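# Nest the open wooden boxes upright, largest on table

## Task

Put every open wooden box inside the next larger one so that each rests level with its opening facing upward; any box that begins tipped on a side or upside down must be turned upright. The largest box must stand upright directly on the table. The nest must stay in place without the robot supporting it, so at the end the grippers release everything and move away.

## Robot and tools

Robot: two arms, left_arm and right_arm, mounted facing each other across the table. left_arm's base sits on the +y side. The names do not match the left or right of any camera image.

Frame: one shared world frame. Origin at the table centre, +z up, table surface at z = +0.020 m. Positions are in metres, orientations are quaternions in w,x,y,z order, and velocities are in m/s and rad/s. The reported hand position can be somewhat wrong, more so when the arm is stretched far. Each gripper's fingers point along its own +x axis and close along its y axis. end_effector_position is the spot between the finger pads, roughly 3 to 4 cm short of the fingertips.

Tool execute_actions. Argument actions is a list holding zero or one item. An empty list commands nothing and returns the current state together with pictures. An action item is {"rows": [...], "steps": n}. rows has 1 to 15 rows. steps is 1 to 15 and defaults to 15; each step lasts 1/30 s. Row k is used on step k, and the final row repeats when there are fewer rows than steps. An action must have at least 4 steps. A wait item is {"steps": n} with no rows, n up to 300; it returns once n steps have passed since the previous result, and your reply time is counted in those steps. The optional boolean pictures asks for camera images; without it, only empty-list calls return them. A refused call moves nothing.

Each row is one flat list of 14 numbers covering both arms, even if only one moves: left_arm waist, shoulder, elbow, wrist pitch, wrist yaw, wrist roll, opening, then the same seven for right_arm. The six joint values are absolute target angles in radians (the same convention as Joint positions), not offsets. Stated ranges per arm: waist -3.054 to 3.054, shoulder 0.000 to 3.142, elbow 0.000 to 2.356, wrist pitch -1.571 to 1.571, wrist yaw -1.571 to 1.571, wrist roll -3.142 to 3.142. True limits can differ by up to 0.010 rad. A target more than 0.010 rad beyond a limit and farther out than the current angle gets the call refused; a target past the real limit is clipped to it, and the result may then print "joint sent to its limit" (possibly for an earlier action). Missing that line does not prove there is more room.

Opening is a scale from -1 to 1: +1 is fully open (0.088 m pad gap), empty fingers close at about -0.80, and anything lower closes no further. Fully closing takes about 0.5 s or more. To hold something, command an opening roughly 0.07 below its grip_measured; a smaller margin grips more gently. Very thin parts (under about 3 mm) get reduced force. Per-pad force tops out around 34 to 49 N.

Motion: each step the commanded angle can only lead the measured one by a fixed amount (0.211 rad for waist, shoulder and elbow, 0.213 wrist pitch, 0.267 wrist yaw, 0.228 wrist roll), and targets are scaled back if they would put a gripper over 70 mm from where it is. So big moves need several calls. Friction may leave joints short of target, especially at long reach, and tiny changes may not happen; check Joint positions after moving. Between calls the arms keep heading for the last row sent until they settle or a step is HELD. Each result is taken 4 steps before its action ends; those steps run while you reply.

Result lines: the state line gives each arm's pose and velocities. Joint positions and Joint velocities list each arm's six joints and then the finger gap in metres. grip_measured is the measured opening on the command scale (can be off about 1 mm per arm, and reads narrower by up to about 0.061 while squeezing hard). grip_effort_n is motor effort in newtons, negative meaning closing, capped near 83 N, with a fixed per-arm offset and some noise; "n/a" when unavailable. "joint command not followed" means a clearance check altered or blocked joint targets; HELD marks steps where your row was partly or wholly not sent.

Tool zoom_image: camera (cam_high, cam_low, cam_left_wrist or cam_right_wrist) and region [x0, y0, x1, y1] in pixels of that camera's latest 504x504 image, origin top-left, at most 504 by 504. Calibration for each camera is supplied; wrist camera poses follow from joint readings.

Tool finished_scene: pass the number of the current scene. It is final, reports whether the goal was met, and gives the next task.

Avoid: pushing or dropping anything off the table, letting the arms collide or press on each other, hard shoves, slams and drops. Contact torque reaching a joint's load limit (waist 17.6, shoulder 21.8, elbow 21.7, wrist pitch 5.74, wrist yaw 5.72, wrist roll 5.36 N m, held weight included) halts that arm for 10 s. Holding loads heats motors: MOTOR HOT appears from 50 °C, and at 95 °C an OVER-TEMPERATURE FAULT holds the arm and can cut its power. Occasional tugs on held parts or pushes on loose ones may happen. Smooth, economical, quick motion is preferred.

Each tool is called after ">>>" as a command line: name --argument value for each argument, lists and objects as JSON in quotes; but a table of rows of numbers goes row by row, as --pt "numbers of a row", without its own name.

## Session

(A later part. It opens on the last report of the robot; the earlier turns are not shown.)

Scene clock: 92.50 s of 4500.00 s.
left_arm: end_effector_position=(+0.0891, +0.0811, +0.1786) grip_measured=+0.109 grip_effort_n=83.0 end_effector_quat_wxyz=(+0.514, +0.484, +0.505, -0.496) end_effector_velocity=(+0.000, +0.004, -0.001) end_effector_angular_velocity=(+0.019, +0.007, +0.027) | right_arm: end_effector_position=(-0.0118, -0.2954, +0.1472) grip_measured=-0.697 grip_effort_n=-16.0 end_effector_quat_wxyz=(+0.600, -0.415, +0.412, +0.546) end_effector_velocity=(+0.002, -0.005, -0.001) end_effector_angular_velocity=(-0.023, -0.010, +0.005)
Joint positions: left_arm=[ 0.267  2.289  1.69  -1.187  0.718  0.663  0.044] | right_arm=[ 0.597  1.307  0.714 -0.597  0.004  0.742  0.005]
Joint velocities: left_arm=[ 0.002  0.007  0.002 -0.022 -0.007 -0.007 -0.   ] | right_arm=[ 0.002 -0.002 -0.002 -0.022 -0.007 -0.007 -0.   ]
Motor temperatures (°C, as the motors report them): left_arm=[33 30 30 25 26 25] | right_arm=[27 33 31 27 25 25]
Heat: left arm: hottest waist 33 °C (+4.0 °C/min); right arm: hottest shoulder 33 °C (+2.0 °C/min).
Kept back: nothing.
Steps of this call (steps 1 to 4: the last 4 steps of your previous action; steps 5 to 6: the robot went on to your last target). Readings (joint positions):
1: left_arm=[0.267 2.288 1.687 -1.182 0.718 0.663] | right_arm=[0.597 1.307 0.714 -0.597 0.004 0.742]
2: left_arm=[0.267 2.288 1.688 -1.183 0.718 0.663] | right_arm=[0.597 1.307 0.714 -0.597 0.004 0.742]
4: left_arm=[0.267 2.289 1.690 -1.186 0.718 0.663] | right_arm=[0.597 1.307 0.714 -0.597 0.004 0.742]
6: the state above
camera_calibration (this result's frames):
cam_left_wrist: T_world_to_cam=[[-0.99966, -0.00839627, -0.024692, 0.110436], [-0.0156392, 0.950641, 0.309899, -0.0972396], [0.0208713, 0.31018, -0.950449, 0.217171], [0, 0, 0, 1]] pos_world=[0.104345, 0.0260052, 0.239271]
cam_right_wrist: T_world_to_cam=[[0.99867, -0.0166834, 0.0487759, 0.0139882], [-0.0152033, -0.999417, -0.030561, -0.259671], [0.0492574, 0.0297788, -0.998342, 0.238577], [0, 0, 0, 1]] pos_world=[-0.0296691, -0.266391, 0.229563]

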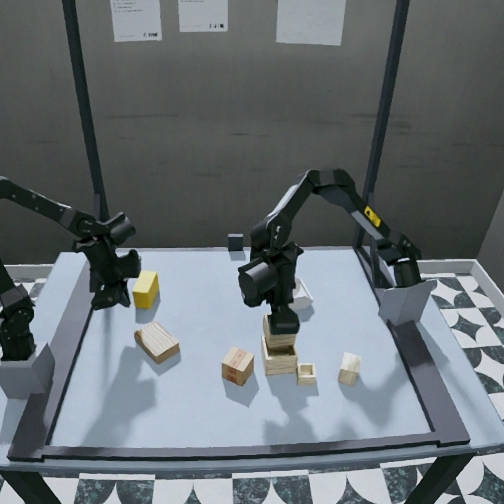

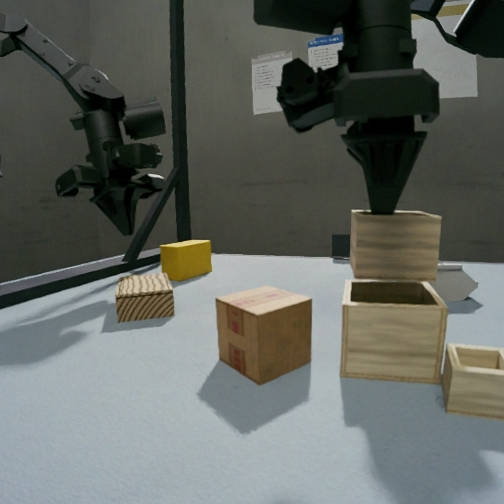

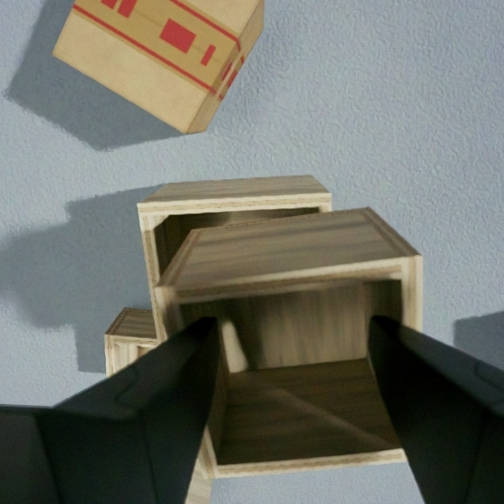

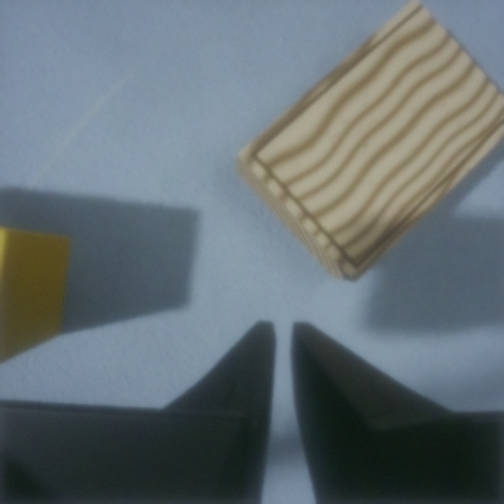

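>>> execute_actions --actions '[{"rows":[[0.29,2.335,1.695,-1.145,0.72,0.72,0.2,0.6,1.3,0.7,-0.6,0.0,0.74,-0.7]]}]'

>>> execute_actions --actions '[{"steps":6}]' --pictures true

>>> zoom_image --camera "cam_high" --region '[230,290,330,390]'

Scene clock: 93.03 s of 4500.00 s.
left_arm: end_effector_position=(+0.1053, +0.0827, +0.1731) grip_measured=+0.109 grip_effort_n=83.0 end_effector_quat_wxyz=(+0.509, +0.492, +0.491, -0.508) end_effector_velocity=(-0.001, -0.002, -0.000) end_effector_angular_velocity=(-0.007, +0.002, -0.014) | right_arm: end_effector_position=(-0.0118, -0.2954, +0.1472) grip_measured=-0.697 grip_effort_n=-16.0 end_effector_quat_wxyz=(+0.600, -0.415, +0.412, +0.546) end_effector_velocity=(-0.001, -0.002, -0.002) end_effector_angular_velocity=(-0.011, +0.020, -0.004)
Joint positions: left_arm=[ 0.284  2.326  1.692 -1.149  0.719  0.713  0.044] | right_arm=[ 0.597  1.307  0.714 -0.597  0.004  0.742  0.005]
Joint velocities: left_arm=[-0.002 -0.002 -0.002  0.007  0.007  0.007 -0.   ] | right_arm=[-0.002 -0.002 -0.007  0.007 -0.022  0.007 -0.   ]
Motor temperatures (°C, as the motors report them): left_arm=[33 30 30 25 26 25] | right_arm=[27 33 31 27 25 25]
Heat: left arm: hottest waist 33 °C (+4.1 °C/min); right arm: hottest shoulder 33 °C (+2.0 °C/min).
Steps of this call (steps 1 to 5: the robot went on to your last target; steps 6 to 16: the first 11 steps of this action). Readings (joint positions):
6: left_arm=[0.267 2.293 1.691 -1.187 0.718 0.667] | right_arm=[0.597 1.307 0.714 -0.597 0.004 0.742]
7: left_arm=[0.268 2.297 1.691 -1.178 0.719 0.678] | right_arm=[0.597 1.307 0.714 -0.597 0.004 0.742]
9: left_arm=[0.273 2.307 1.692 -1.162 0.719 0.694] | right_arm=[0.597 1.307 0.714 -0.597 0.004 0.742]
13: left_arm=[0.283 2.325 1.692 -1.152 0.719 0.709] | right_arm=[0.597 1.307 0.714 -0.597 0.004 0.742]
16: the state above

Scene clock: 93.23 s of 4500.00 s.
left_arm: end_effector_position=(+0.1056, +0.0824, +0.1731) grip_measured=+0.109 grip_effort_n=83.0 end_effector_quat_wxyz=(+0.508, +0.493, +0.489, -0.509) end_effector_velocity=(-0.001, +0.003, -0.001) end_effector_angular_velocity=(+0.013, +0.002, +0.028) | right_arm: end_effector_position=(-0.0118, -0.2954, +0.1472) grip_measured=-0.697 grip_effort_n=-15.6 end_effector_quat_wxyz=(+0.600, -0.415, +0.412, +0.546) end_effector_velocity=(+0.001, +0.001, -0.001) end_effector_angular_velocity=(-0.001, +0.005, +0.002)
Joint positions: left_arm=[ 0.284  2.326  1.692 -1.147  0.719  0.716  0.044] | right_arm=[ 0.597  1.307  0.714 -0.597  0.004  0.742  0.005]
Joint velocities: left_arm=[-0.002 -0.002 -0.007 -0.007 -0.007 -0.022 -0.   ] | right_arm=[-0.007  0.002 -0.002  0.007 -0.007 -0.007 -0.   ]
Motor temperatures (°C, as the motors report them): left_arm=[33 30 30 25 26 25] | right_arm=[27 33 31 27 25 25]
Heat: left arm: hottest waist 33 °C (+4.1 °C/min); right arm: hottest shoulder 33 °C (+2.0 °C/min).
Kept back: nothing.
Steps of this call (steps 1 to 4: the last 4 steps of your previous action; steps 5 to 6: the robot went on to your last target). Readings (joint positions):
1: left_arm=[0.284 2.326 1.692 -1.148 0.719 0.714] | right_arm=[0.597 1.307 0.714 -0.597 0.004 0.742]
2: left_arm=[0.284 2.326 1.692 -1.148 0.719 0.715] | right_arm=[0.597 1.307 0.714 -0.597 0.004 0.742]
4: left_arm=[0.284 2.326 1.692 -1.148 0.719 0.716] | right_arm=[0.597 1.307 0.714 -0.597 0.004 0.742]
6: the state above
camera_calibration (this result's frames):
cam_left_wrist: T_world_to_cam=[[-0.998845, 0.0351651, -0.0327325, 0.124484], [0.0238846, 0.954655, 0.296754, -0.0987782], [0.0416837, 0.29563, -0.954393, 0.210864], [0, 0, 0, 1]] pos_world=[0.11791, 0.0275839, 0.234635]
cam_right_wrist: T_world_to_cam=[[0.99867, -0.0166834, 0.0487759, 0.0139882], [-0.0152033, -0.999417, -0.030561, -0.259671], [0.0492574, 0.0297788, -0.998342, 0.238577], [0, 0, 0, 1]] pos_world=[-0.0296691, -0.266391, 0.229563]

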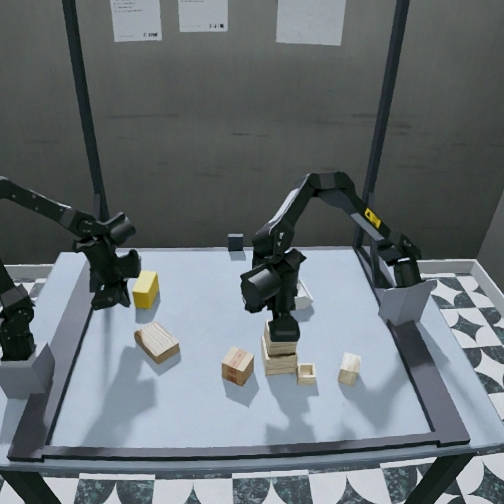

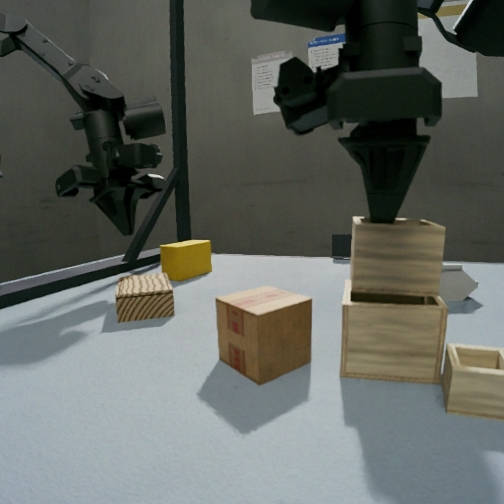

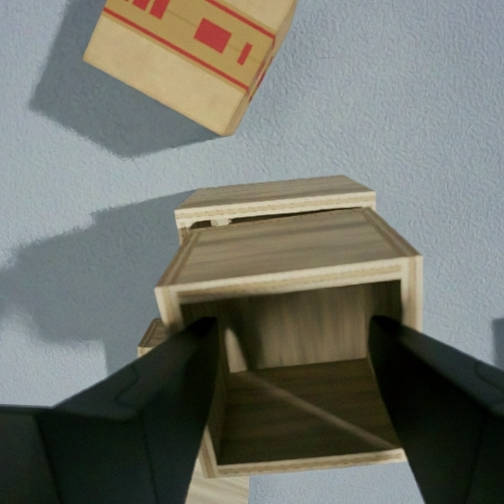

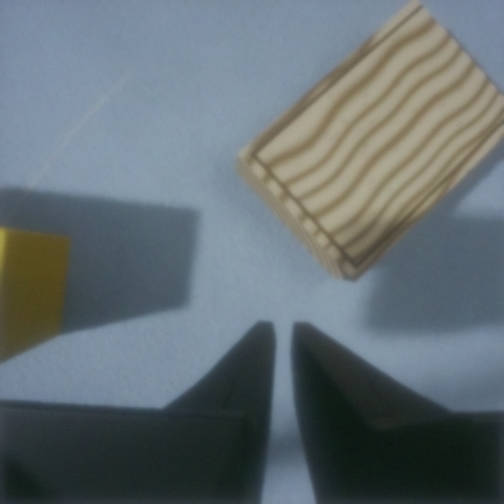

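Region (230, 290, 330, 390) of cam_high's 504x504 image, scaled by 5.040, with more detail than that image has.

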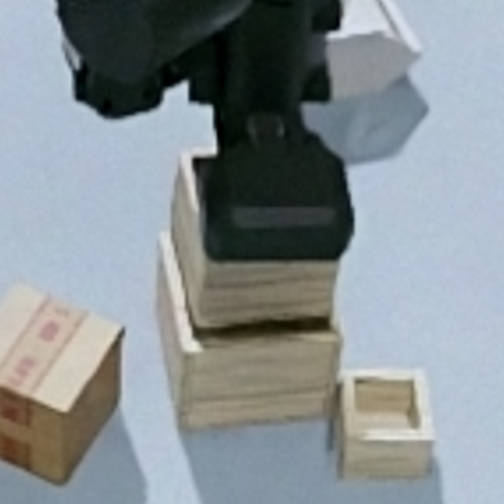

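>>> execute_actions --actions '[{"rows":[[0.29,2.435,1.695,-1.045,0.72,0.62,0.2,0.6,1.3,0.7,-0.6,0.0,0.74,-0.7]],"steps":15}]' --pictures true

Scene clock: 94.27 s of 4500.00 s.
left_arm: end_effector_position=(+0.1380, +0.0813, +0.1628) grip_measured=+0.109 grip_effort_n=83.0 end_effector_quat_wxyz=(+0.544, +0.464, +0.495, -0.494) end_effector_velocity=(+0.004, +0.005, -0.002) end_effector_angular_velocity=(+0.022, -0.006, +0.036) | right_arm: end_effector_position=(-0.0118, -0.2954, +0.1472) grip_measured=-0.697 grip_effort_n=-16.0 end_effector_quat_wxyz=(+0.600, -0.415, +0.412, +0.546) end_effector_velocity=(+0.003, -0.001, +0.000) end_effector_angular_velocity=(-0.001, -0.012, +0.001)
Joint positions: left_arm=[ 0.314  2.399  1.705 -1.053  0.727  0.629  0.044] | right_arm=[ 0.597  1.307  0.714 -0.597  0.004  0.742  0.005]
Joint velocities: left_arm=[ 0.002  0.007 -0.002 -0.007 -0.022 -0.022 -0.   ] | right_arm=[-0.002 -0.002 -0.002 -0.007  0.007 -0.007 -0.   ]
Motor temperatures (°C, as the motors report them): left_arm=[33 30 30 25 26 25] | right_arm=[27 33 31 27 25 25]
Heat: left arm: hottest waist 33 °C (+4.0 °C/min); right arm: hottest shoulder 33 °C (+1.0 °C/min).
Steps of this call (steps 1 to 15: the robot went on to your last target; steps 16 to 20: nothing new was sent; steps 21 to 31: the first 11 steps of this action). Readings (joint positions):
21: left_arm=[0.284 2.334 1.692 -1.141 0.719 0.708] | right_arm=[0.597 1.307 0.714 -0.597 0.004 0.742]
22: left_arm=[0.284 2.345 1.694 -1.115 0.720 0.688] | right_arm=[0.597 1.307 0.714 -0.597 0.004 0.742]
24: left_arm=[0.291 2.372 1.703 -1.086 0.728 0.663] | right_arm=[0.597 1.307 0.714 -0.597 0.004 0.742]
28: left_arm=[0.312 2.394 1.704 -1.059 0.728 0.636] | right_arm=[0.597 1.307 0.714 -0.597 0.004 0.742]
31: the state above
camera_calibration (this result's frames):
cam_left_wrist: T_world_to_cam=[[-0.997521, -0.0534139, -0.0458048, 0.165727], [-0.0633298, 0.965235, 0.253596, -0.0772371], [0.0306668, 0.255869, -0.966225, 0.206678], [0, 0, 0, 1]] pos_world=[0.154087, 0.0305215, 0.226876]
cam_right_wrist: T_world_to_cam=[[0.99867, -0.0166834, 0.0487759, 0.0139882], [-0.0152033, -0.999417, -0.030561, -0.259671], [0.0492574, 0.0297788, -0.998342, 0.238577], [0, 0, 0, 1]] pos_world=[-0.0296691, -0.266391, 0.229563]

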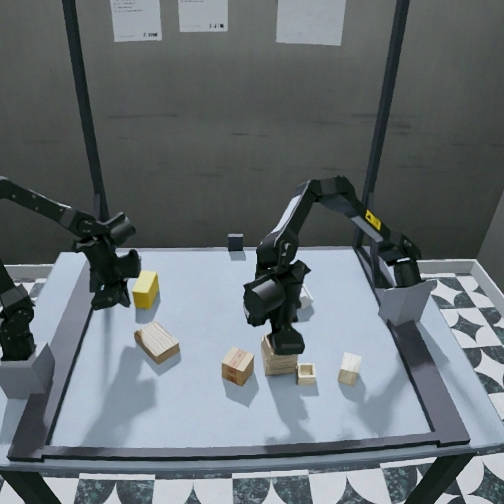

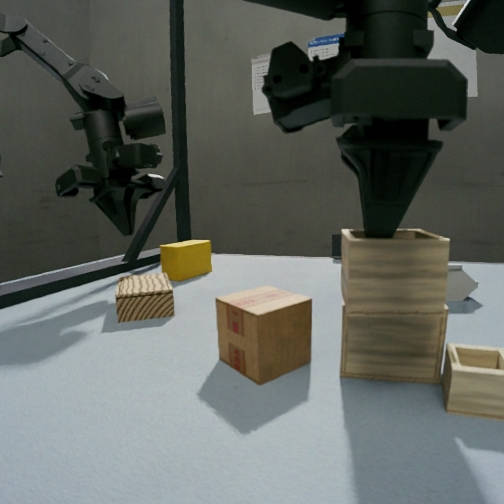

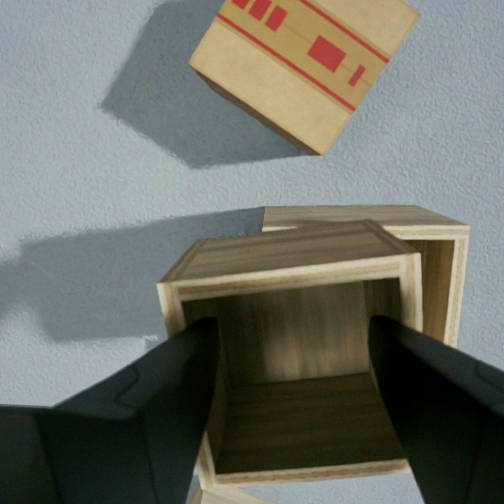

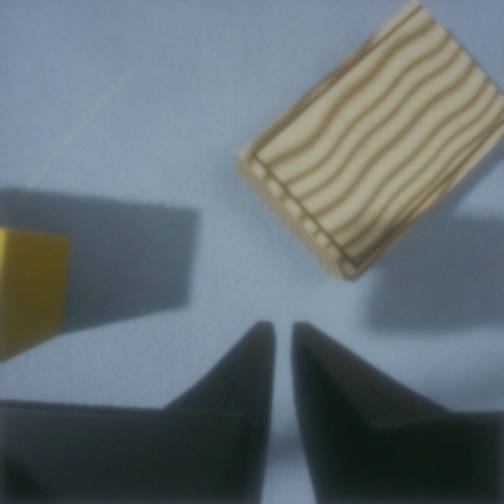

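>>> execute_actions --actions '[{"rows":[[0.29,2.335,1.695,-1.145,0.72,0.72,0.2,0.6,1.3,0.7,-0.6,0.0,0.74,-0.7]],"steps":15}]'

>>> execute_actions --actions '[{"rows":[[0.26,2.36,1.695,-1.12,0.72,0.72,0.2,0.6,1.3,0.7,-0.6,0.0,0.74,-0.7]],"steps":15}]' --pictures true

Scene clock: 95.40 s of 4500.00 s.
left_arm: end_effector_position=(+0.1124, +0.0834, +0.1664) grip_measured=+0.109 grip_effort_n=83.0 end_effector_quat_wxyz=(+0.508, +0.490, +0.495, -0.506) end_effector_velocity=(-0.015, +0.001, +0.010) end_effector_angular_velocity=(+0.016, +0.002, -0.019) | right_arm: end_effector_position=(-0.0118, -0.2954, +0.1472) grip_measured=-0.697 grip_effort_n=-15.6 end_effector_quat_wxyz=(+0.600, -0.415, +0.412, +0.546) end_effector_velocity=(+0.004, -0.005, -0.001) end_effector_angular_velocity=(-0.020, -0.005, -0.013)
Joint positions: left_arm=[ 0.284  2.355  1.701 -1.138  0.719  0.712  0.044] | right_arm=[ 0.597  1.307  0.714 -0.597  0.004  0.742  0.005]
Joint velocities: left_arm=[-0.007 -0.042 -0.002 -0.051 -0.007  0.022 -0.   ] | right_arm=[-0.002 -0.007 -0.007 -0.022 -0.007  0.007 -0.   ]
Motor temperatures (°C, as the motors report them): left_arm=[33 30 30 25 26 25] | right_arm=[27 33 31 27 25 25]
Heat: left arm: hottest waist 33 °C (+4.0 °C/min); right arm: hottest shoulder 33 °C (+1.0 °C/min).
Steps of this call (steps 1 to 4: the last 4 steps of your previous action; steps 5 to 15: the robot went on to your last target; steps 16 to 23: nothing new was sent; steps 24 to 34: the first 11 steps of this action). Readings (joint positions):
24: left_arm=[0.314 2.396 1.705 -1.055 0.727 0.632] | right_arm=[0.597 1.307 0.714 -0.597 0.004 0.742]
25: left_arm=[0.313 2.390 1.705 -1.069 0.725 0.652] | right_arm=[0.597 1.307 0.714 -0.597 0.004 0.742]
27: left_arm=[0.306 2.379 1.702 -1.106 0.719 0.679] | right_arm=[0.597 1.307 0.714 -0.597 0.004 0.742]
31: left_arm=[0.289 2.361 1.701 -1.131 0.719 0.704] | right_arm=[0.597 1.307 0.714 -0.597 0.004 0.742]
34: the state above

Scene clock: 95.90 s of 4500.00 s.
left_arm: end_effector_position=(+0.1112, +0.0812, +0.1644) grip_measured=+0.109 grip_effort_n=83.0 end_effector_quat_wxyz=(+0.505, +0.497, +0.489, -0.509) end_effector_velocity=(+0.000, +0.003, -0.000) end_effector_angular_velocity=(+0.020, -0.013, -0.004) | right_arm: end_effector_position=(-0.0118, -0.2954, +0.1472) grip_measured=-0.697 grip_effort_n=-15.6 end_effector_quat_wxyz=(+0.600, -0.415, +0.412, +0.546) end_effector_velocity=(+0.002, -0.002, -0.002) end_effector_angular_velocity=(-0.013, +0.000, -0.011)
Joint positions: left_arm=[ 0.276  2.353  1.7   -1.127  0.715  0.716  0.044] | right_arm=[ 0.597  1.307  0.714 -0.597  0.004  0.742  0.005]
Joint velocities: left_arm=[-0.002 -0.002 -0.002 -0.007 -0.022  0.007 -0.   ] | right_arm=[-0.002  0.002 -0.002 -0.007 -0.007  0.007 -0.   ]
Motor temperatures (°C, as the motors report them): left_arm=[33 30 30 25 26 25] | right_arm=[27 33 31 27 25 25]
Heat: left arm: hottest waist 33 °C (+4.0 °C/min); right arm: hottest shoulder 33 °C (+1.0 °C/min).
Steps of this call (steps 1 to 4: the last 4 steps of your previous action; steps 5 to 15: the first 11 steps of this action). Readings (joint positions):
5: left_arm=[0.284 2.353 1.700 -1.141 0.719 0.715] | right_arm=[0.597 1.307 0.714 -0.597 0.004 0.742]
6: left_arm=[0.282 2.353 1.700 -1.138 0.719 0.716] | right_arm=[0.597 1.307 0.714 -0.597 0.004 0.742]
8: left_arm=[0.278 2.353 1.700 -1.132 0.717 0.716] | right_arm=[0.597 1.307 0.714 -0.597 0.004 0.742]
12: left_arm=[0.276 2.353 1.700 -1.128 0.715 0.716] | right_arm=[0.597 1.307 0.714 -0.597 0.004 0.742]
15: the state above
camera_calibration (this result's frames):
cam_left_wrist: T_world_to_cam=[[-0.998556, 0.0420262, -0.0334741, 0.129436], [0.0299077, 0.95236, 0.303506, -0.0967826], [0.0446347, 0.302067, -0.952241, 0.20153], [0, 0, 0, 1]] pos_world=[0.123149, 0.0258567, 0.225612]
cam_right_wrist: T_world_to_cam=[[0.99867, -0.0166834, 0.0487759, 0.0139882], [-0.0152033, -0.999417, -0.030561, -0.259671], [0.0492574, 0.0297788, -0.998342, 0.238577], [0, 0, 0, 1]] pos_world=[-0.0296691, -0.266391, 0.229563]

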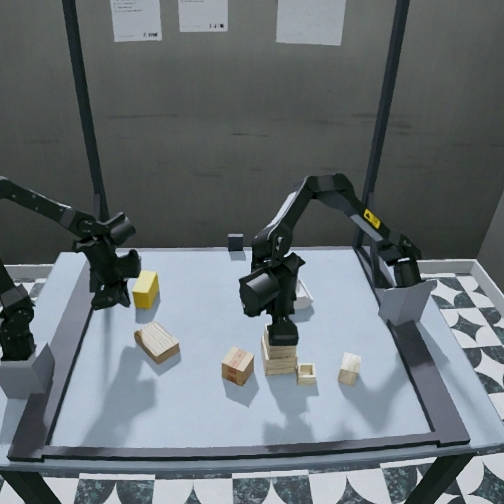

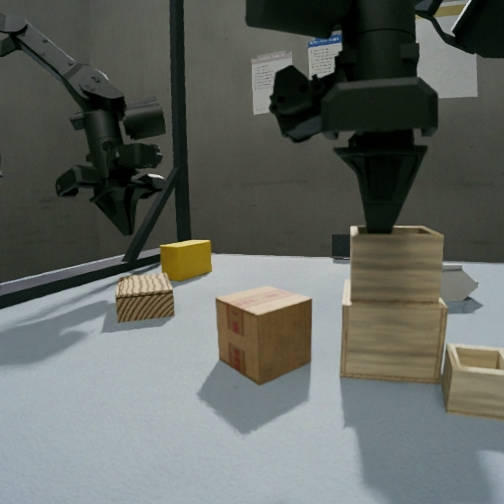

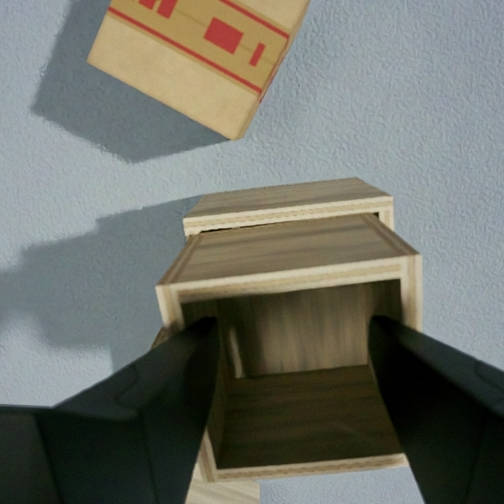

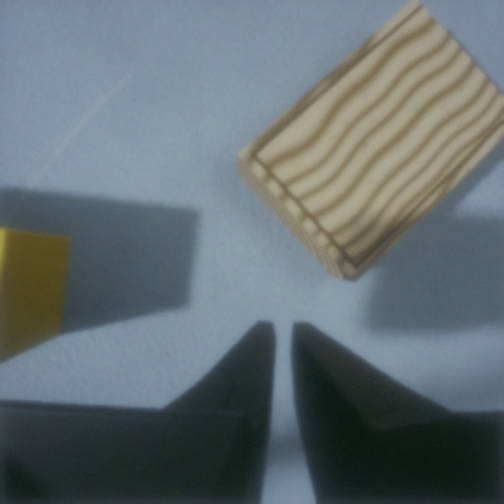

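>>> execute_actions --actions '[{"rows":[[0.24,2.33,1.695,-1.12,0.72,0.72,0.2,0.6,1.3,0.7,-0.6,0.0,0.74,-0.7]],"steps":15}]' --pictures true

Scene clock: 96.47 s of 4500.00 s.
left_arm: end_effector_position=(+0.1053, +0.0762, +0.1634) grip_measured=+0.109 grip_effort_n=83.0 end_effector_quat_wxyz=(+0.500, +0.507, +0.480, -0.513) end_effector_velocity=(+0.000, +0.006, +0.001) end_effector_angular_velocity=(+0.025, -0.007, +0.009) | right_arm: end_effector_position=(-0.0118, -0.2954, +0.1472) grip_measured=-0.697 grip_effort_n=-15.6 end_effector_quat_wxyz=(+0.600, -0.415, +0.412, +0.546) end_effector_velocity=(-0.003, -0.001, -0.000) end_effector_angular_velocity=(-0.009, +0.014, +0.025)
Joint positions: left_arm=[ 0.258  2.34   1.7   -1.118  0.71   0.717  0.044] | right_arm=[ 0.597  1.307  0.714 -0.597  0.004  0.742  0.005]
Joint velocities: left_arm=[ 0.002 -0.002 -0.002 -0.022 -0.022  0.007  0.   ] | right_arm=[-0.002 -0.002 -0.002  0.007 -0.022 -0.022 -0.   ]
Motor temperatures (°C, as the motors report them): left_arm=[33 30 30 25 26 25] | right_arm=[27 33 31 27 25 25]
Heat: left arm: hottest waist 33 °C (+4.0 °C/min); right arm: hottest shoulder 33 °C (+1.0 °C/min).
Steps of this call (steps 1 to 4: the last 4 steps of your previous action; steps 5 to 6: the robot went on to your last target; steps 7 to 17: the first 11 steps of this action). Readings (joint positions):
7: left_arm=[0.275 2.352 1.700 -1.126 0.715 0.716] | right_arm=[0.597 1.307 0.714 -0.597 0.004 0.742]
8: left_arm=[0.274 2.350 1.700 -1.125 0.714 0.716] | right_arm=[0.597 1.307 0.714 -0.597 0.004 0.742]
10: left_arm=[0.269 2.346 1.700 -1.122 0.711 0.716] | right_arm=[0.597 1.307 0.714 -0.597 0.004 0.742]
14: left_arm=[0.258 2.341 1.700 -1.118 0.710 0.717] | right_arm=[0.597 1.307 0.714 -0.597 0.004 0.742]
17: the state above
camera_calibration (this result's frames):
cam_left_wrist: T_world_to_cam=[[-0.996572, 0.0698789, -0.0442869, 0.123175], [0.053072, 0.95064, 0.305724, -0.0941825], [0.0634646, 0.302326, -0.951089, 0.200125], [0, 0, 0, 1]] pos_world=[0.11505, 0.0204233, 0.224586]
cam_right_wrist: T_world_to_cam=[[0.99867, -0.0166834, 0.0487759, 0.0139882], [-0.0152033, -0.999417, -0.030561, -0.259671], [0.0492574, 0.0297788, -0.998342, 0.238577], [0, 0, 0, 1]] pos_world=[-0.0296691, -0.266391, 0.229563]

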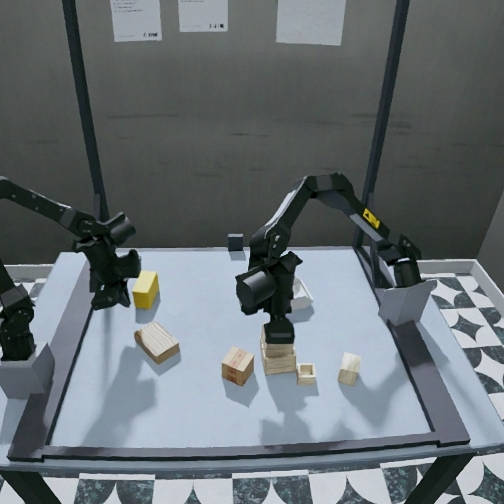

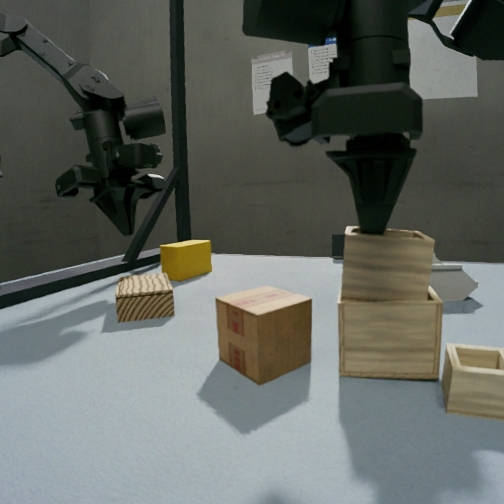

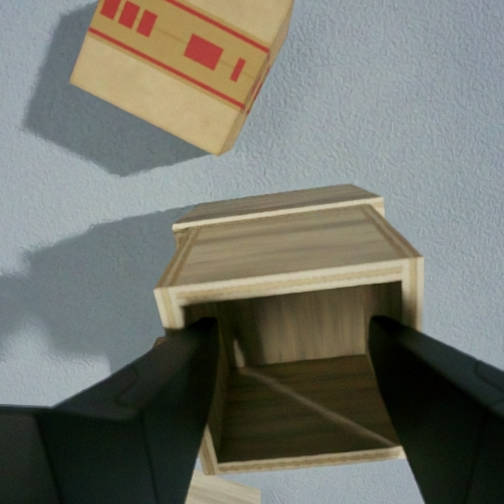

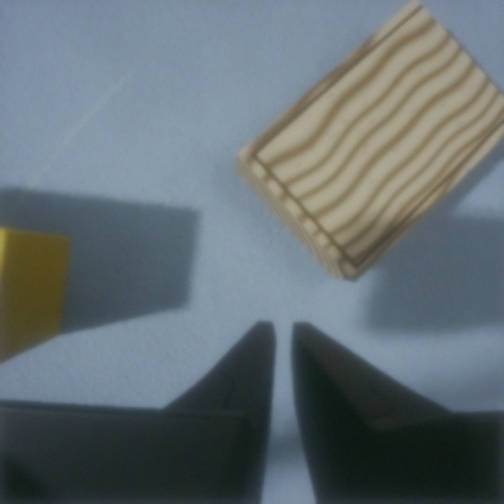

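>>> execute_actions --actions '[{"rows":[[0.24,2.33,1.65,-1.07,0.72,0.72,0.2,0.6,1.3,0.7,-0.6,0.0,0.74,-0.7]],"steps":15}]' --pictures true

Scene clock: 97.30 s of 4500.00 s.
left_arm: end_effector_position=(+0.1061, +0.0773, +0.1587) grip_measured=+0.109 grip_effort_n=83.0 end_effector_quat_wxyz=(+0.500, +0.508, +0.472, -0.519) end_effector_velocity=(+0.001, +0.002, -0.003) end_effector_angular_velocity=(+0.002, -0.008, +0.001) | right_arm: end_effector_position=(-0.0118, -0.2954, +0.1472) grip_measured=-0.697 grip_effort_n=-15.6 end_effector_quat_wxyz=(+0.600, -0.415, +0.412, +0.546) end_effector_velocity=(+0.002, -0.001, -0.000) end_effector_angular_velocity=(-0.002, -0.012, +0.006)
Joint positions: left_arm=[ 0.255  2.331  1.665 -1.074  0.717  0.717  0.044] | right_arm=[ 0.597  1.307  0.714 -0.597  0.004  0.742  0.005]
Joint velocities: left_arm=[-0.002 -0.007 -0.022  0.022 -0.007 -0.007 -0.   ] | right_arm=[ 0.002 -0.002 -0.002 -0.007  0.007 -0.007 -0.   ]
Motor temperatures (°C, as the motors report them): left_arm=[33 31 30 25 26 25] | right_arm=[27 33 31 27 25 25]
Heat: left arm: hottest waist 33 °C (+4.0 °C/min); right arm: hottest shoulder 33 °C (+1.0 °C/min).
Steps of this call (steps 1 to 4: the last 4 steps of your previous action; steps 5 to 14: the robot went on to your last target; steps 15 to 25: the first 11 steps of this action). Readings (joint positions):
15: left_arm=[0.258 2.339 1.696 -1.114 0.710 0.717] | right_arm=[0.597 1.307 0.714 -0.597 0.004 0.742]
16: left_arm=[0.257 2.337 1.689 -1.104 0.712 0.717] | right_arm=[0.597 1.307 0.714 -0.597 0.004 0.742]
18: left_arm=[0.256 2.333 1.678 -1.090 0.714 0.717] | right_arm=[0.597 1.307 0.714 -0.597 0.004 0.742]
22: left_arm=[0.255 2.332 1.667 -1.078 0.716 0.717] | right_arm=[0.597 1.307 0.714 -0.597 0.004 0.742]
25: the state above
camera_calibration (this result's frames):
cam_left_wrist: T_world_to_cam=[[-0.995333, 0.0837297, -0.0479678, 0.123051], [0.0660657, 0.953611, 0.293702, -0.0935844], [0.0703342, 0.289162, -0.954693, 0.196146], [0, 0, 0, 1]] pos_world=[0.114864, 0.0222222, 0.220647]
cam_right_wrist: T_world_to_cam=[[0.99867, -0.0166834, 0.0487759, 0.0139882], [-0.0152033, -0.999417, -0.030561, -0.259671], [0.0492574, 0.0297788, -0.998342, 0.238577], [0, 0, 0, 1]] pos_world=[-0.0296691, -0.266391, 0.229563]

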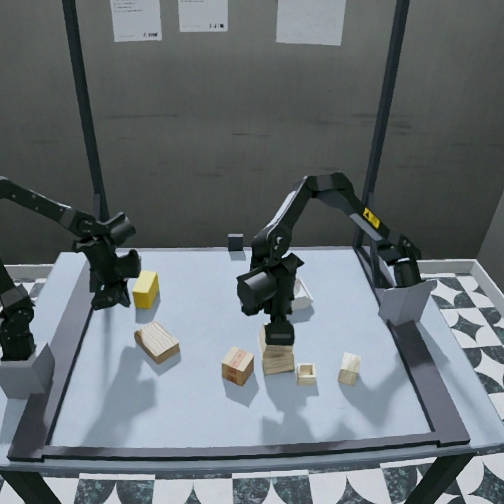

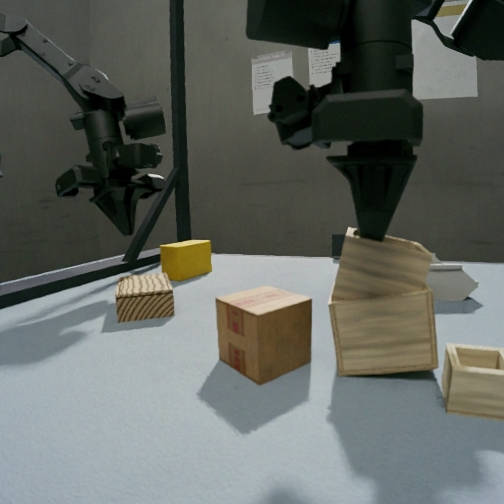

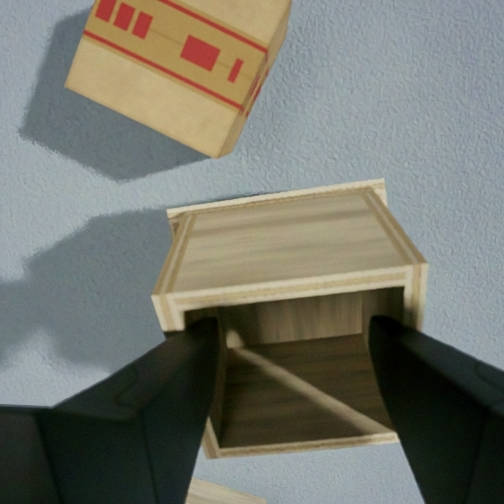

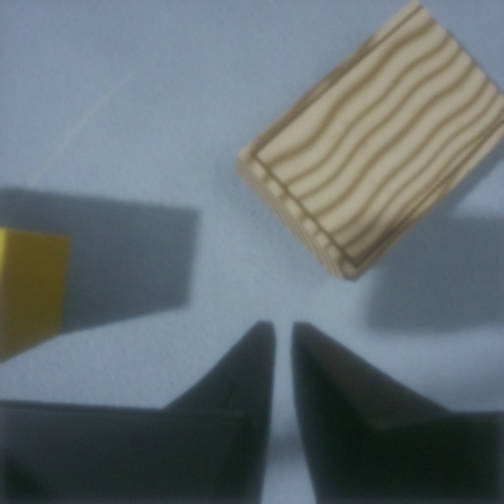

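>>> execute_actions --actions '[{"rows":[[0.30,2.335,1.68,-1.09,0.72,0.72,0.2,0.6,1.3,0.7,-0.6,0.0,0.74,-0.7]],"steps":15}]' --pictures true

Scene clock: 97.83 s of 4500.00 s.
left_arm: end_effector_position=(+0.1149, +0.0817, +0.1704) grip_measured=+0.109 grip_effort_n=83.0 end_effector_quat_wxyz=(+0.515, +0.495, +0.474, -0.515) end_effector_velocity=(-0.003, -0.003, +0.003) end_effector_angular_velocity=(-0.017, +0.016, +0.021) | right_arm: end_effector_position=(-0.0118, -0.2954, +0.1472) grip_measured=-0.697 grip_effort_n=-15.6 end_effector_quat_wxyz=(+0.600, -0.415, +0.412, +0.546) end_effector_velocity=(+0.001, -0.002, -0.000) end_effector_angular_velocity=(-0.009, +0.003, -0.010)
Joint positions: left_arm=[ 0.293  2.33   1.67  -1.087  0.721  0.718  0.044] | right_arm=[ 0.597  1.307  0.714 -0.597  0.004  0.742  0.005]
Joint velocities: left_arm=[ 0.002 -0.002  0.007 -0.007  0.022 -0.022 -0.   ] | right_arm=[-0.002 -0.002 -0.002 -0.007 -0.007  0.007 -0.   ]
Motor temperatures (°C, as the motors report them): left_arm=[33 31 30 25 26 25] | right_arm=[27 33 31 27 25 25]
Heat: left arm: hottest waist 33 °C (+4.0 °C/min); right arm: hottest shoulder 33 °C (+1.0 °C/min).
Steps of this call (steps 1 to 4: the last 4 steps of your previous action; step 5: the robot went on to your last target; steps 6 to 16: the first 11 steps of this action). Readings (joint positions):
6: left_arm=[0.256 2.330 1.663 -1.072 0.717 0.717] | right_arm=[0.597 1.307 0.714 -0.597 0.004 0.742]
7: left_arm=[0.260 2.330 1.665 -1.075 0.721 0.718] | right_arm=[0.597 1.307 0.714 -0.597 0.004 0.742]
9: left_arm=[0.271 2.330 1.666 -1.082 0.721 0.718] | right_arm=[0.597 1.307 0.714 -0.597 0.004 0.742]
13: left_arm=[0.289 2.330 1.667 -1.087 0.721 0.718] | right_arm=[0.597 1.307 0.714 -0.597 0.004 0.742]
16: the state above
camera_calibration (this result's frames):
cam_left_wrist: T_world_to_cam=[[-0.997372, 0.0509341, -0.0515172, 0.135466], [0.0350635, 0.961671, 0.271956, -0.0951442], [0.0633944, 0.269435, -0.96093, 0.208931], [0, 0, 0, 1]] pos_world=[0.125201, 0.0283044, 0.233621]
cam_right_wrist: T_world_to_cam=[[0.99867, -0.0166834, 0.0487759, 0.0139882], [-0.0152033, -0.999417, -0.030561, -0.259671], [0.0492574, 0.0297788, -0.998342, 0.238577], [0, 0, 0, 1]] pos_world=[-0.0296691, -0.266391, 0.229563]

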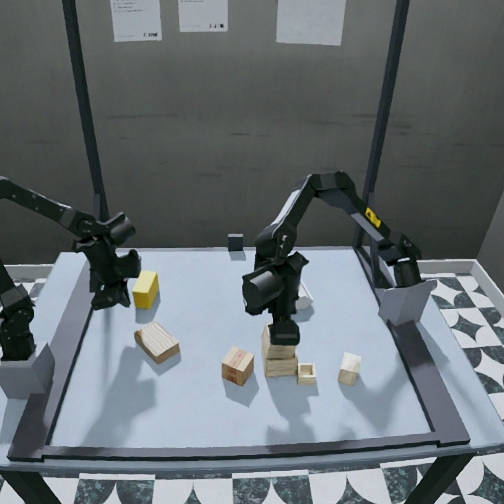

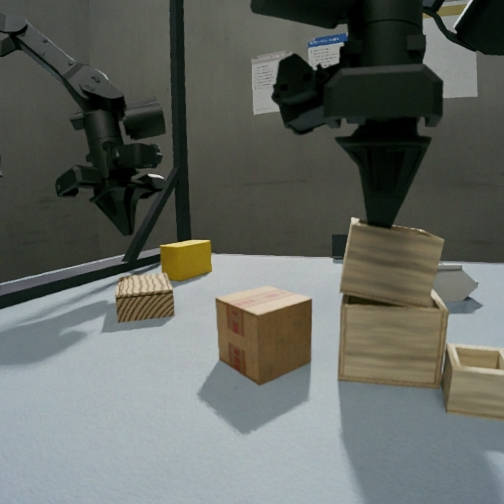

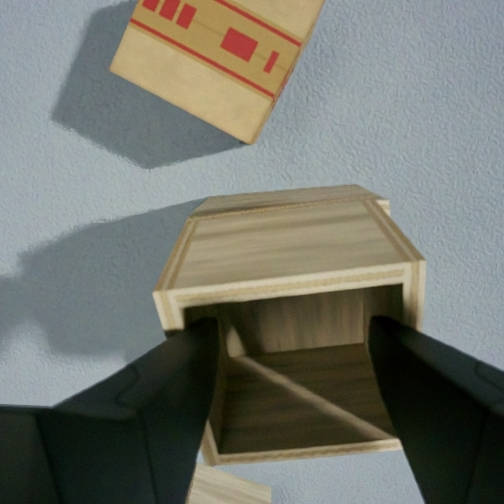

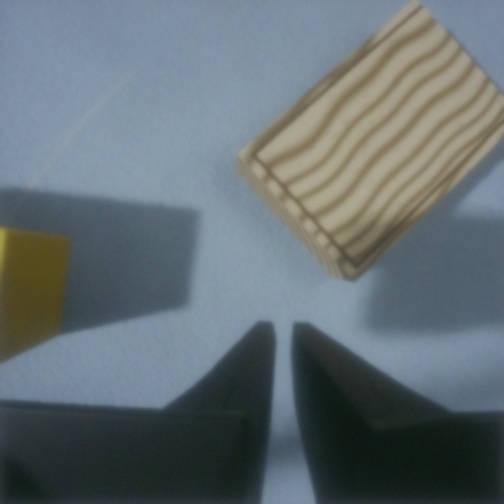

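>>> execute_actions --actions '[{"rows":[[0.344,1.95,1.25,-1.0,0.71,0.72,0.2,0.6,1.3,0.7,-0.6,0.0,0.74,-0.7]],"steps":15}]'

>>> execute_actions --actions '[{"rows":[[0.344,1.877,0.946,-0.897,0.70,0.72,0.2,0.6,1.3,0.7,-0.6,0.0,0.74,-0.7]],"steps":15}]'

>>> execute_actions --actions '[{"rows":[[0.26,1.97,0.905,-0.69,0.71,0.72,0.2,0.6,1.3,0.7,-0.6,0.0,0.74,-0.7]],"steps":15}]' --pictures true

Scene clock: 98.63 s of 4500.00 s.
left_arm: end_effector_position=(+0.0633, +0.1328, +0.2000) grip_measured=+0.109 grip_effort_n=83.0 end_effector_quat_wxyz=(+0.539, +0.492, +0.448, -0.517) end_effector_velocity=(-0.051, +0.061, -0.008) end_effector_angular_velocity=(+0.033, +0.001, +0.014) | right_arm: end_effector_position=(-0.0118, -0.2954, +0.1472) grip_measured=-0.697 grip_effort_n=-16.0 end_effector_quat_wxyz=(+0.600, -0.415, +0.412, +0.546) end_effector_velocity=(+0.003, +0.001, +0.002) end_effector_angular_velocity=(+0.004, -0.014, +0.012)
Joint positions: left_arm=[ 0.34   1.986  1.301 -1.008  0.715  0.718  0.044] | right_arm=[ 0.597  1.307  0.714 -0.597  0.004  0.742  0.005]
Joint velocities: left_arm=[-0.002 -0.271 -0.339  0.037 -0.022  0.007  0.   ] | right_arm=[-0.007 -0.002  0.002 -0.007  0.007 -0.022  0.   ]
Motor temperatures (°C, as the motors report them): left_arm=[33 31 30 25 26 25] | right_arm=[27 33 31 27 25 25]
Heat: left arm: hottest waist 33 °C (+4.0 °C/min); right arm: hottest shoulder 33 °C (+1.0 °C/min).
Steps of this call (steps 1 to 4: the last 4 steps of your previous action; steps 5 to 13: the robot went on to your last target; steps 14 to 24: the first 11 steps of this action). Readings (joint positions):
14: left_arm=[0.294 2.316 1.653 -1.072 0.722 0.718] | right_arm=[0.597 1.307 0.714 -0.597 0.004 0.742]
15: left_arm=[0.298 2.285 1.608 -1.046 0.718 0.718] | right_arm=[0.597 1.307 0.714 -0.597 0.004 0.742]
17: left_arm=[0.315 2.208 1.513 -1.040 0.716 0.718] | right_arm=[0.597 1.307 0.714 -0.597 0.004 0.742]
21: left_arm=[0.339 2.044 1.354 -1.017 0.715 0.718] | right_arm=[0.597 1.307 0.714 -0.597 0.004 0.742]
24: the state above

Scene clock: 99.13 s of 4500.00 s.
left_arm: end_effector_position=(+0.0437, +0.2069, +0.1538) grip_measured=+0.109 grip_effort_n=83.0 end_effector_quat_wxyz=(+0.525, +0.475, +0.509, -0.489) end_effector_velocity=(-0.008, +0.020, -0.011) end_effector_angular_velocity=(-0.005, -0.017, -0.008) | right_arm: end_effector_position=(-0.0118, -0.2954, +0.1472) grip_measured=-0.697 grip_effort_n=-15.6 end_effector_quat_wxyz=(+0.600, -0.415, +0.412, +0.546) end_effector_velocity=(+0.001, -0.004, -0.002) end_effector_angular_velocity=(-0.015, -0.004, +0.008)
Joint positions: left_arm=[ 0.341  1.897  0.968 -0.906  0.701  0.718  0.044] | right_arm=[ 0.597  1.307  0.714 -0.597  0.004  0.742  0.005]
Joint velocities: left_arm=[-0.002 -0.066 -0.125  0.081 -0.007 -0.007 -0.   ] | right_arm=[ 0.002 -0.002 -0.007 -0.007 -0.007 -0.007  0.   ]
Motor temperatures (°C, as the motors report them): left_arm=[33 31 30 25 26 25] | right_arm=[27 33 31 27 25 25]
Heat: left arm: hottest waist 33 °C (+4.1 °C/min); right arm: hottest shoulder 33 °C (+1.0 °C/min).
Steps of this call (steps 1 to 4: the last 4 steps of your previous action; steps 5 to 15: the first 11 steps of this action). Readings (joint positions):
5: left_arm=[0.340 1.966 1.247 -0.985 0.714 0.718] | right_arm=[0.597 1.307 0.714 -0.597 0.004 0.742]
6: left_arm=[0.341 1.947 1.206 -0.952 0.711 0.718] | right_arm=[0.597 1.307 0.714 -0.597 0.004 0.742]
8: left_arm=[0.341 1.913 1.117 -0.941 0.710 0.718] | right_arm=[0.597 1.307 0.714 -0.597 0.004 0.742]
12: left_arm=[0.341 1.901 0.996 -0.916 0.702 0.718] | right_arm=[0.597 1.307 0.714 -0.597 0.004 0.742]
15: the state above

Scene clock: 99.63 s of 4500.00 s.
left_arm: end_effector_position=(+0.0526, +0.2013, +0.1183) grip_measured=+0.109 grip_effort_n=83.0 end_effector_quat_wxyz=(+0.502, +0.509, +0.476, -0.512) end_effector_velocity=(+0.011, -0.010, -0.002) end_effector_angular_velocity=(-0.044, -0.047, -0.035) | right_arm: end_effector_position=(-0.0118, -0.2954, +0.1472) grip_measured=-0.697 grip_effort_n=-16.0 end_effector_quat_wxyz=(+0.600, -0.415, +0.412, +0.546) end_effector_velocity=(-0.000, +0.001, +0.000) end_effector_angular_velocity=(+0.010, +0.001, -0.004)
Joint positions: left_arm=[ 0.262  1.959  0.911 -0.703  0.706  0.718  0.044] | right_arm=[ 0.597  1.307  0.714 -0.597  0.004  0.742  0.005]
Joint velocities: left_arm=[-0.002  0.002 -0.007  0.095 -0.007 -0.022 -0.   ] | right_arm=[ 0.002 -0.002 -0.002  0.007  0.007  0.007 -0.   ]
Motor temperatures (°C, as the motors report them): left_arm=[33 31 30 25 26 25] | right_arm=[27 33 31 27 25 25]
Heat: left arm: hottest waist 33 °C (+4.0 °C/min); right arm: hottest shoulder 33 °C (+1.0 °C/min).
Steps of this call (steps 1 to 4: the last 4 steps of your previous action; steps 5 to 15: the first 11 steps of this action). Readings (joint positions):
5: left_arm=[0.339 1.893 0.952 -0.884 0.701 0.718] | right_arm=[0.597 1.307 0.714 -0.597 0.004 0.742]
6: left_arm=[0.327 1.900 0.942 -0.831 0.701 0.718] | right_arm=[0.597 1.307 0.714 -0.597 0.004 0.742]
8: left_arm=[0.295 1.927 0.933 -0.766 0.703 0.718] | right_arm=[0.597 1.307 0.714 -0.597 0.004 0.742]
12: left_arm=[0.264 1.955 0.912 -0.720 0.704 0.718] | right_arm=[0.597 1.307 0.714 -0.597 0.004 0.742]
15: the state above
camera_calibration (this result's frames):
cam_left_wrist: T_world_to_cam=[[-0.995968, 0.0725612, -0.0527519, 0.0602908], [0.0533687, 0.951896, 0.301736, -0.196383], [0.0721087, 0.297705, -0.951931, 0.123332], [0, 0, 0, 1]] pos_world=[0.0616351, 0.145845, 0.17984]
cam_right_wrist: T_world_to_cam=[[0.99867, -0.0166834, 0.0487759, 0.0139882], [-0.0152033, -0.999417, -0.030561, -0.259671], [0.0492574, 0.0297788, -0.998342, 0.238577], [0, 0, 0, 1]] pos_world=[-0.0296691, -0.266391, 0.229563]

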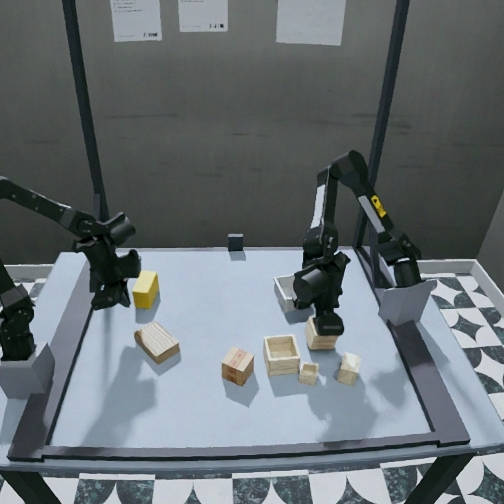

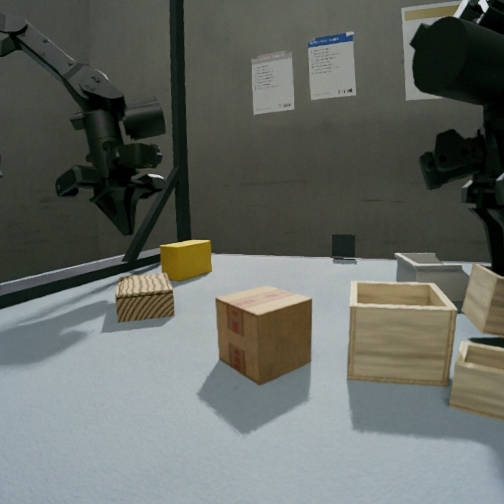

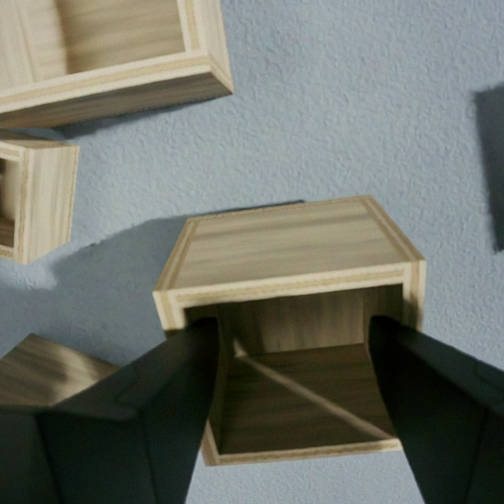

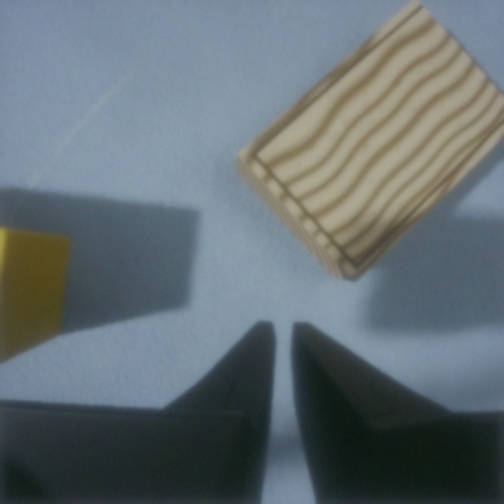

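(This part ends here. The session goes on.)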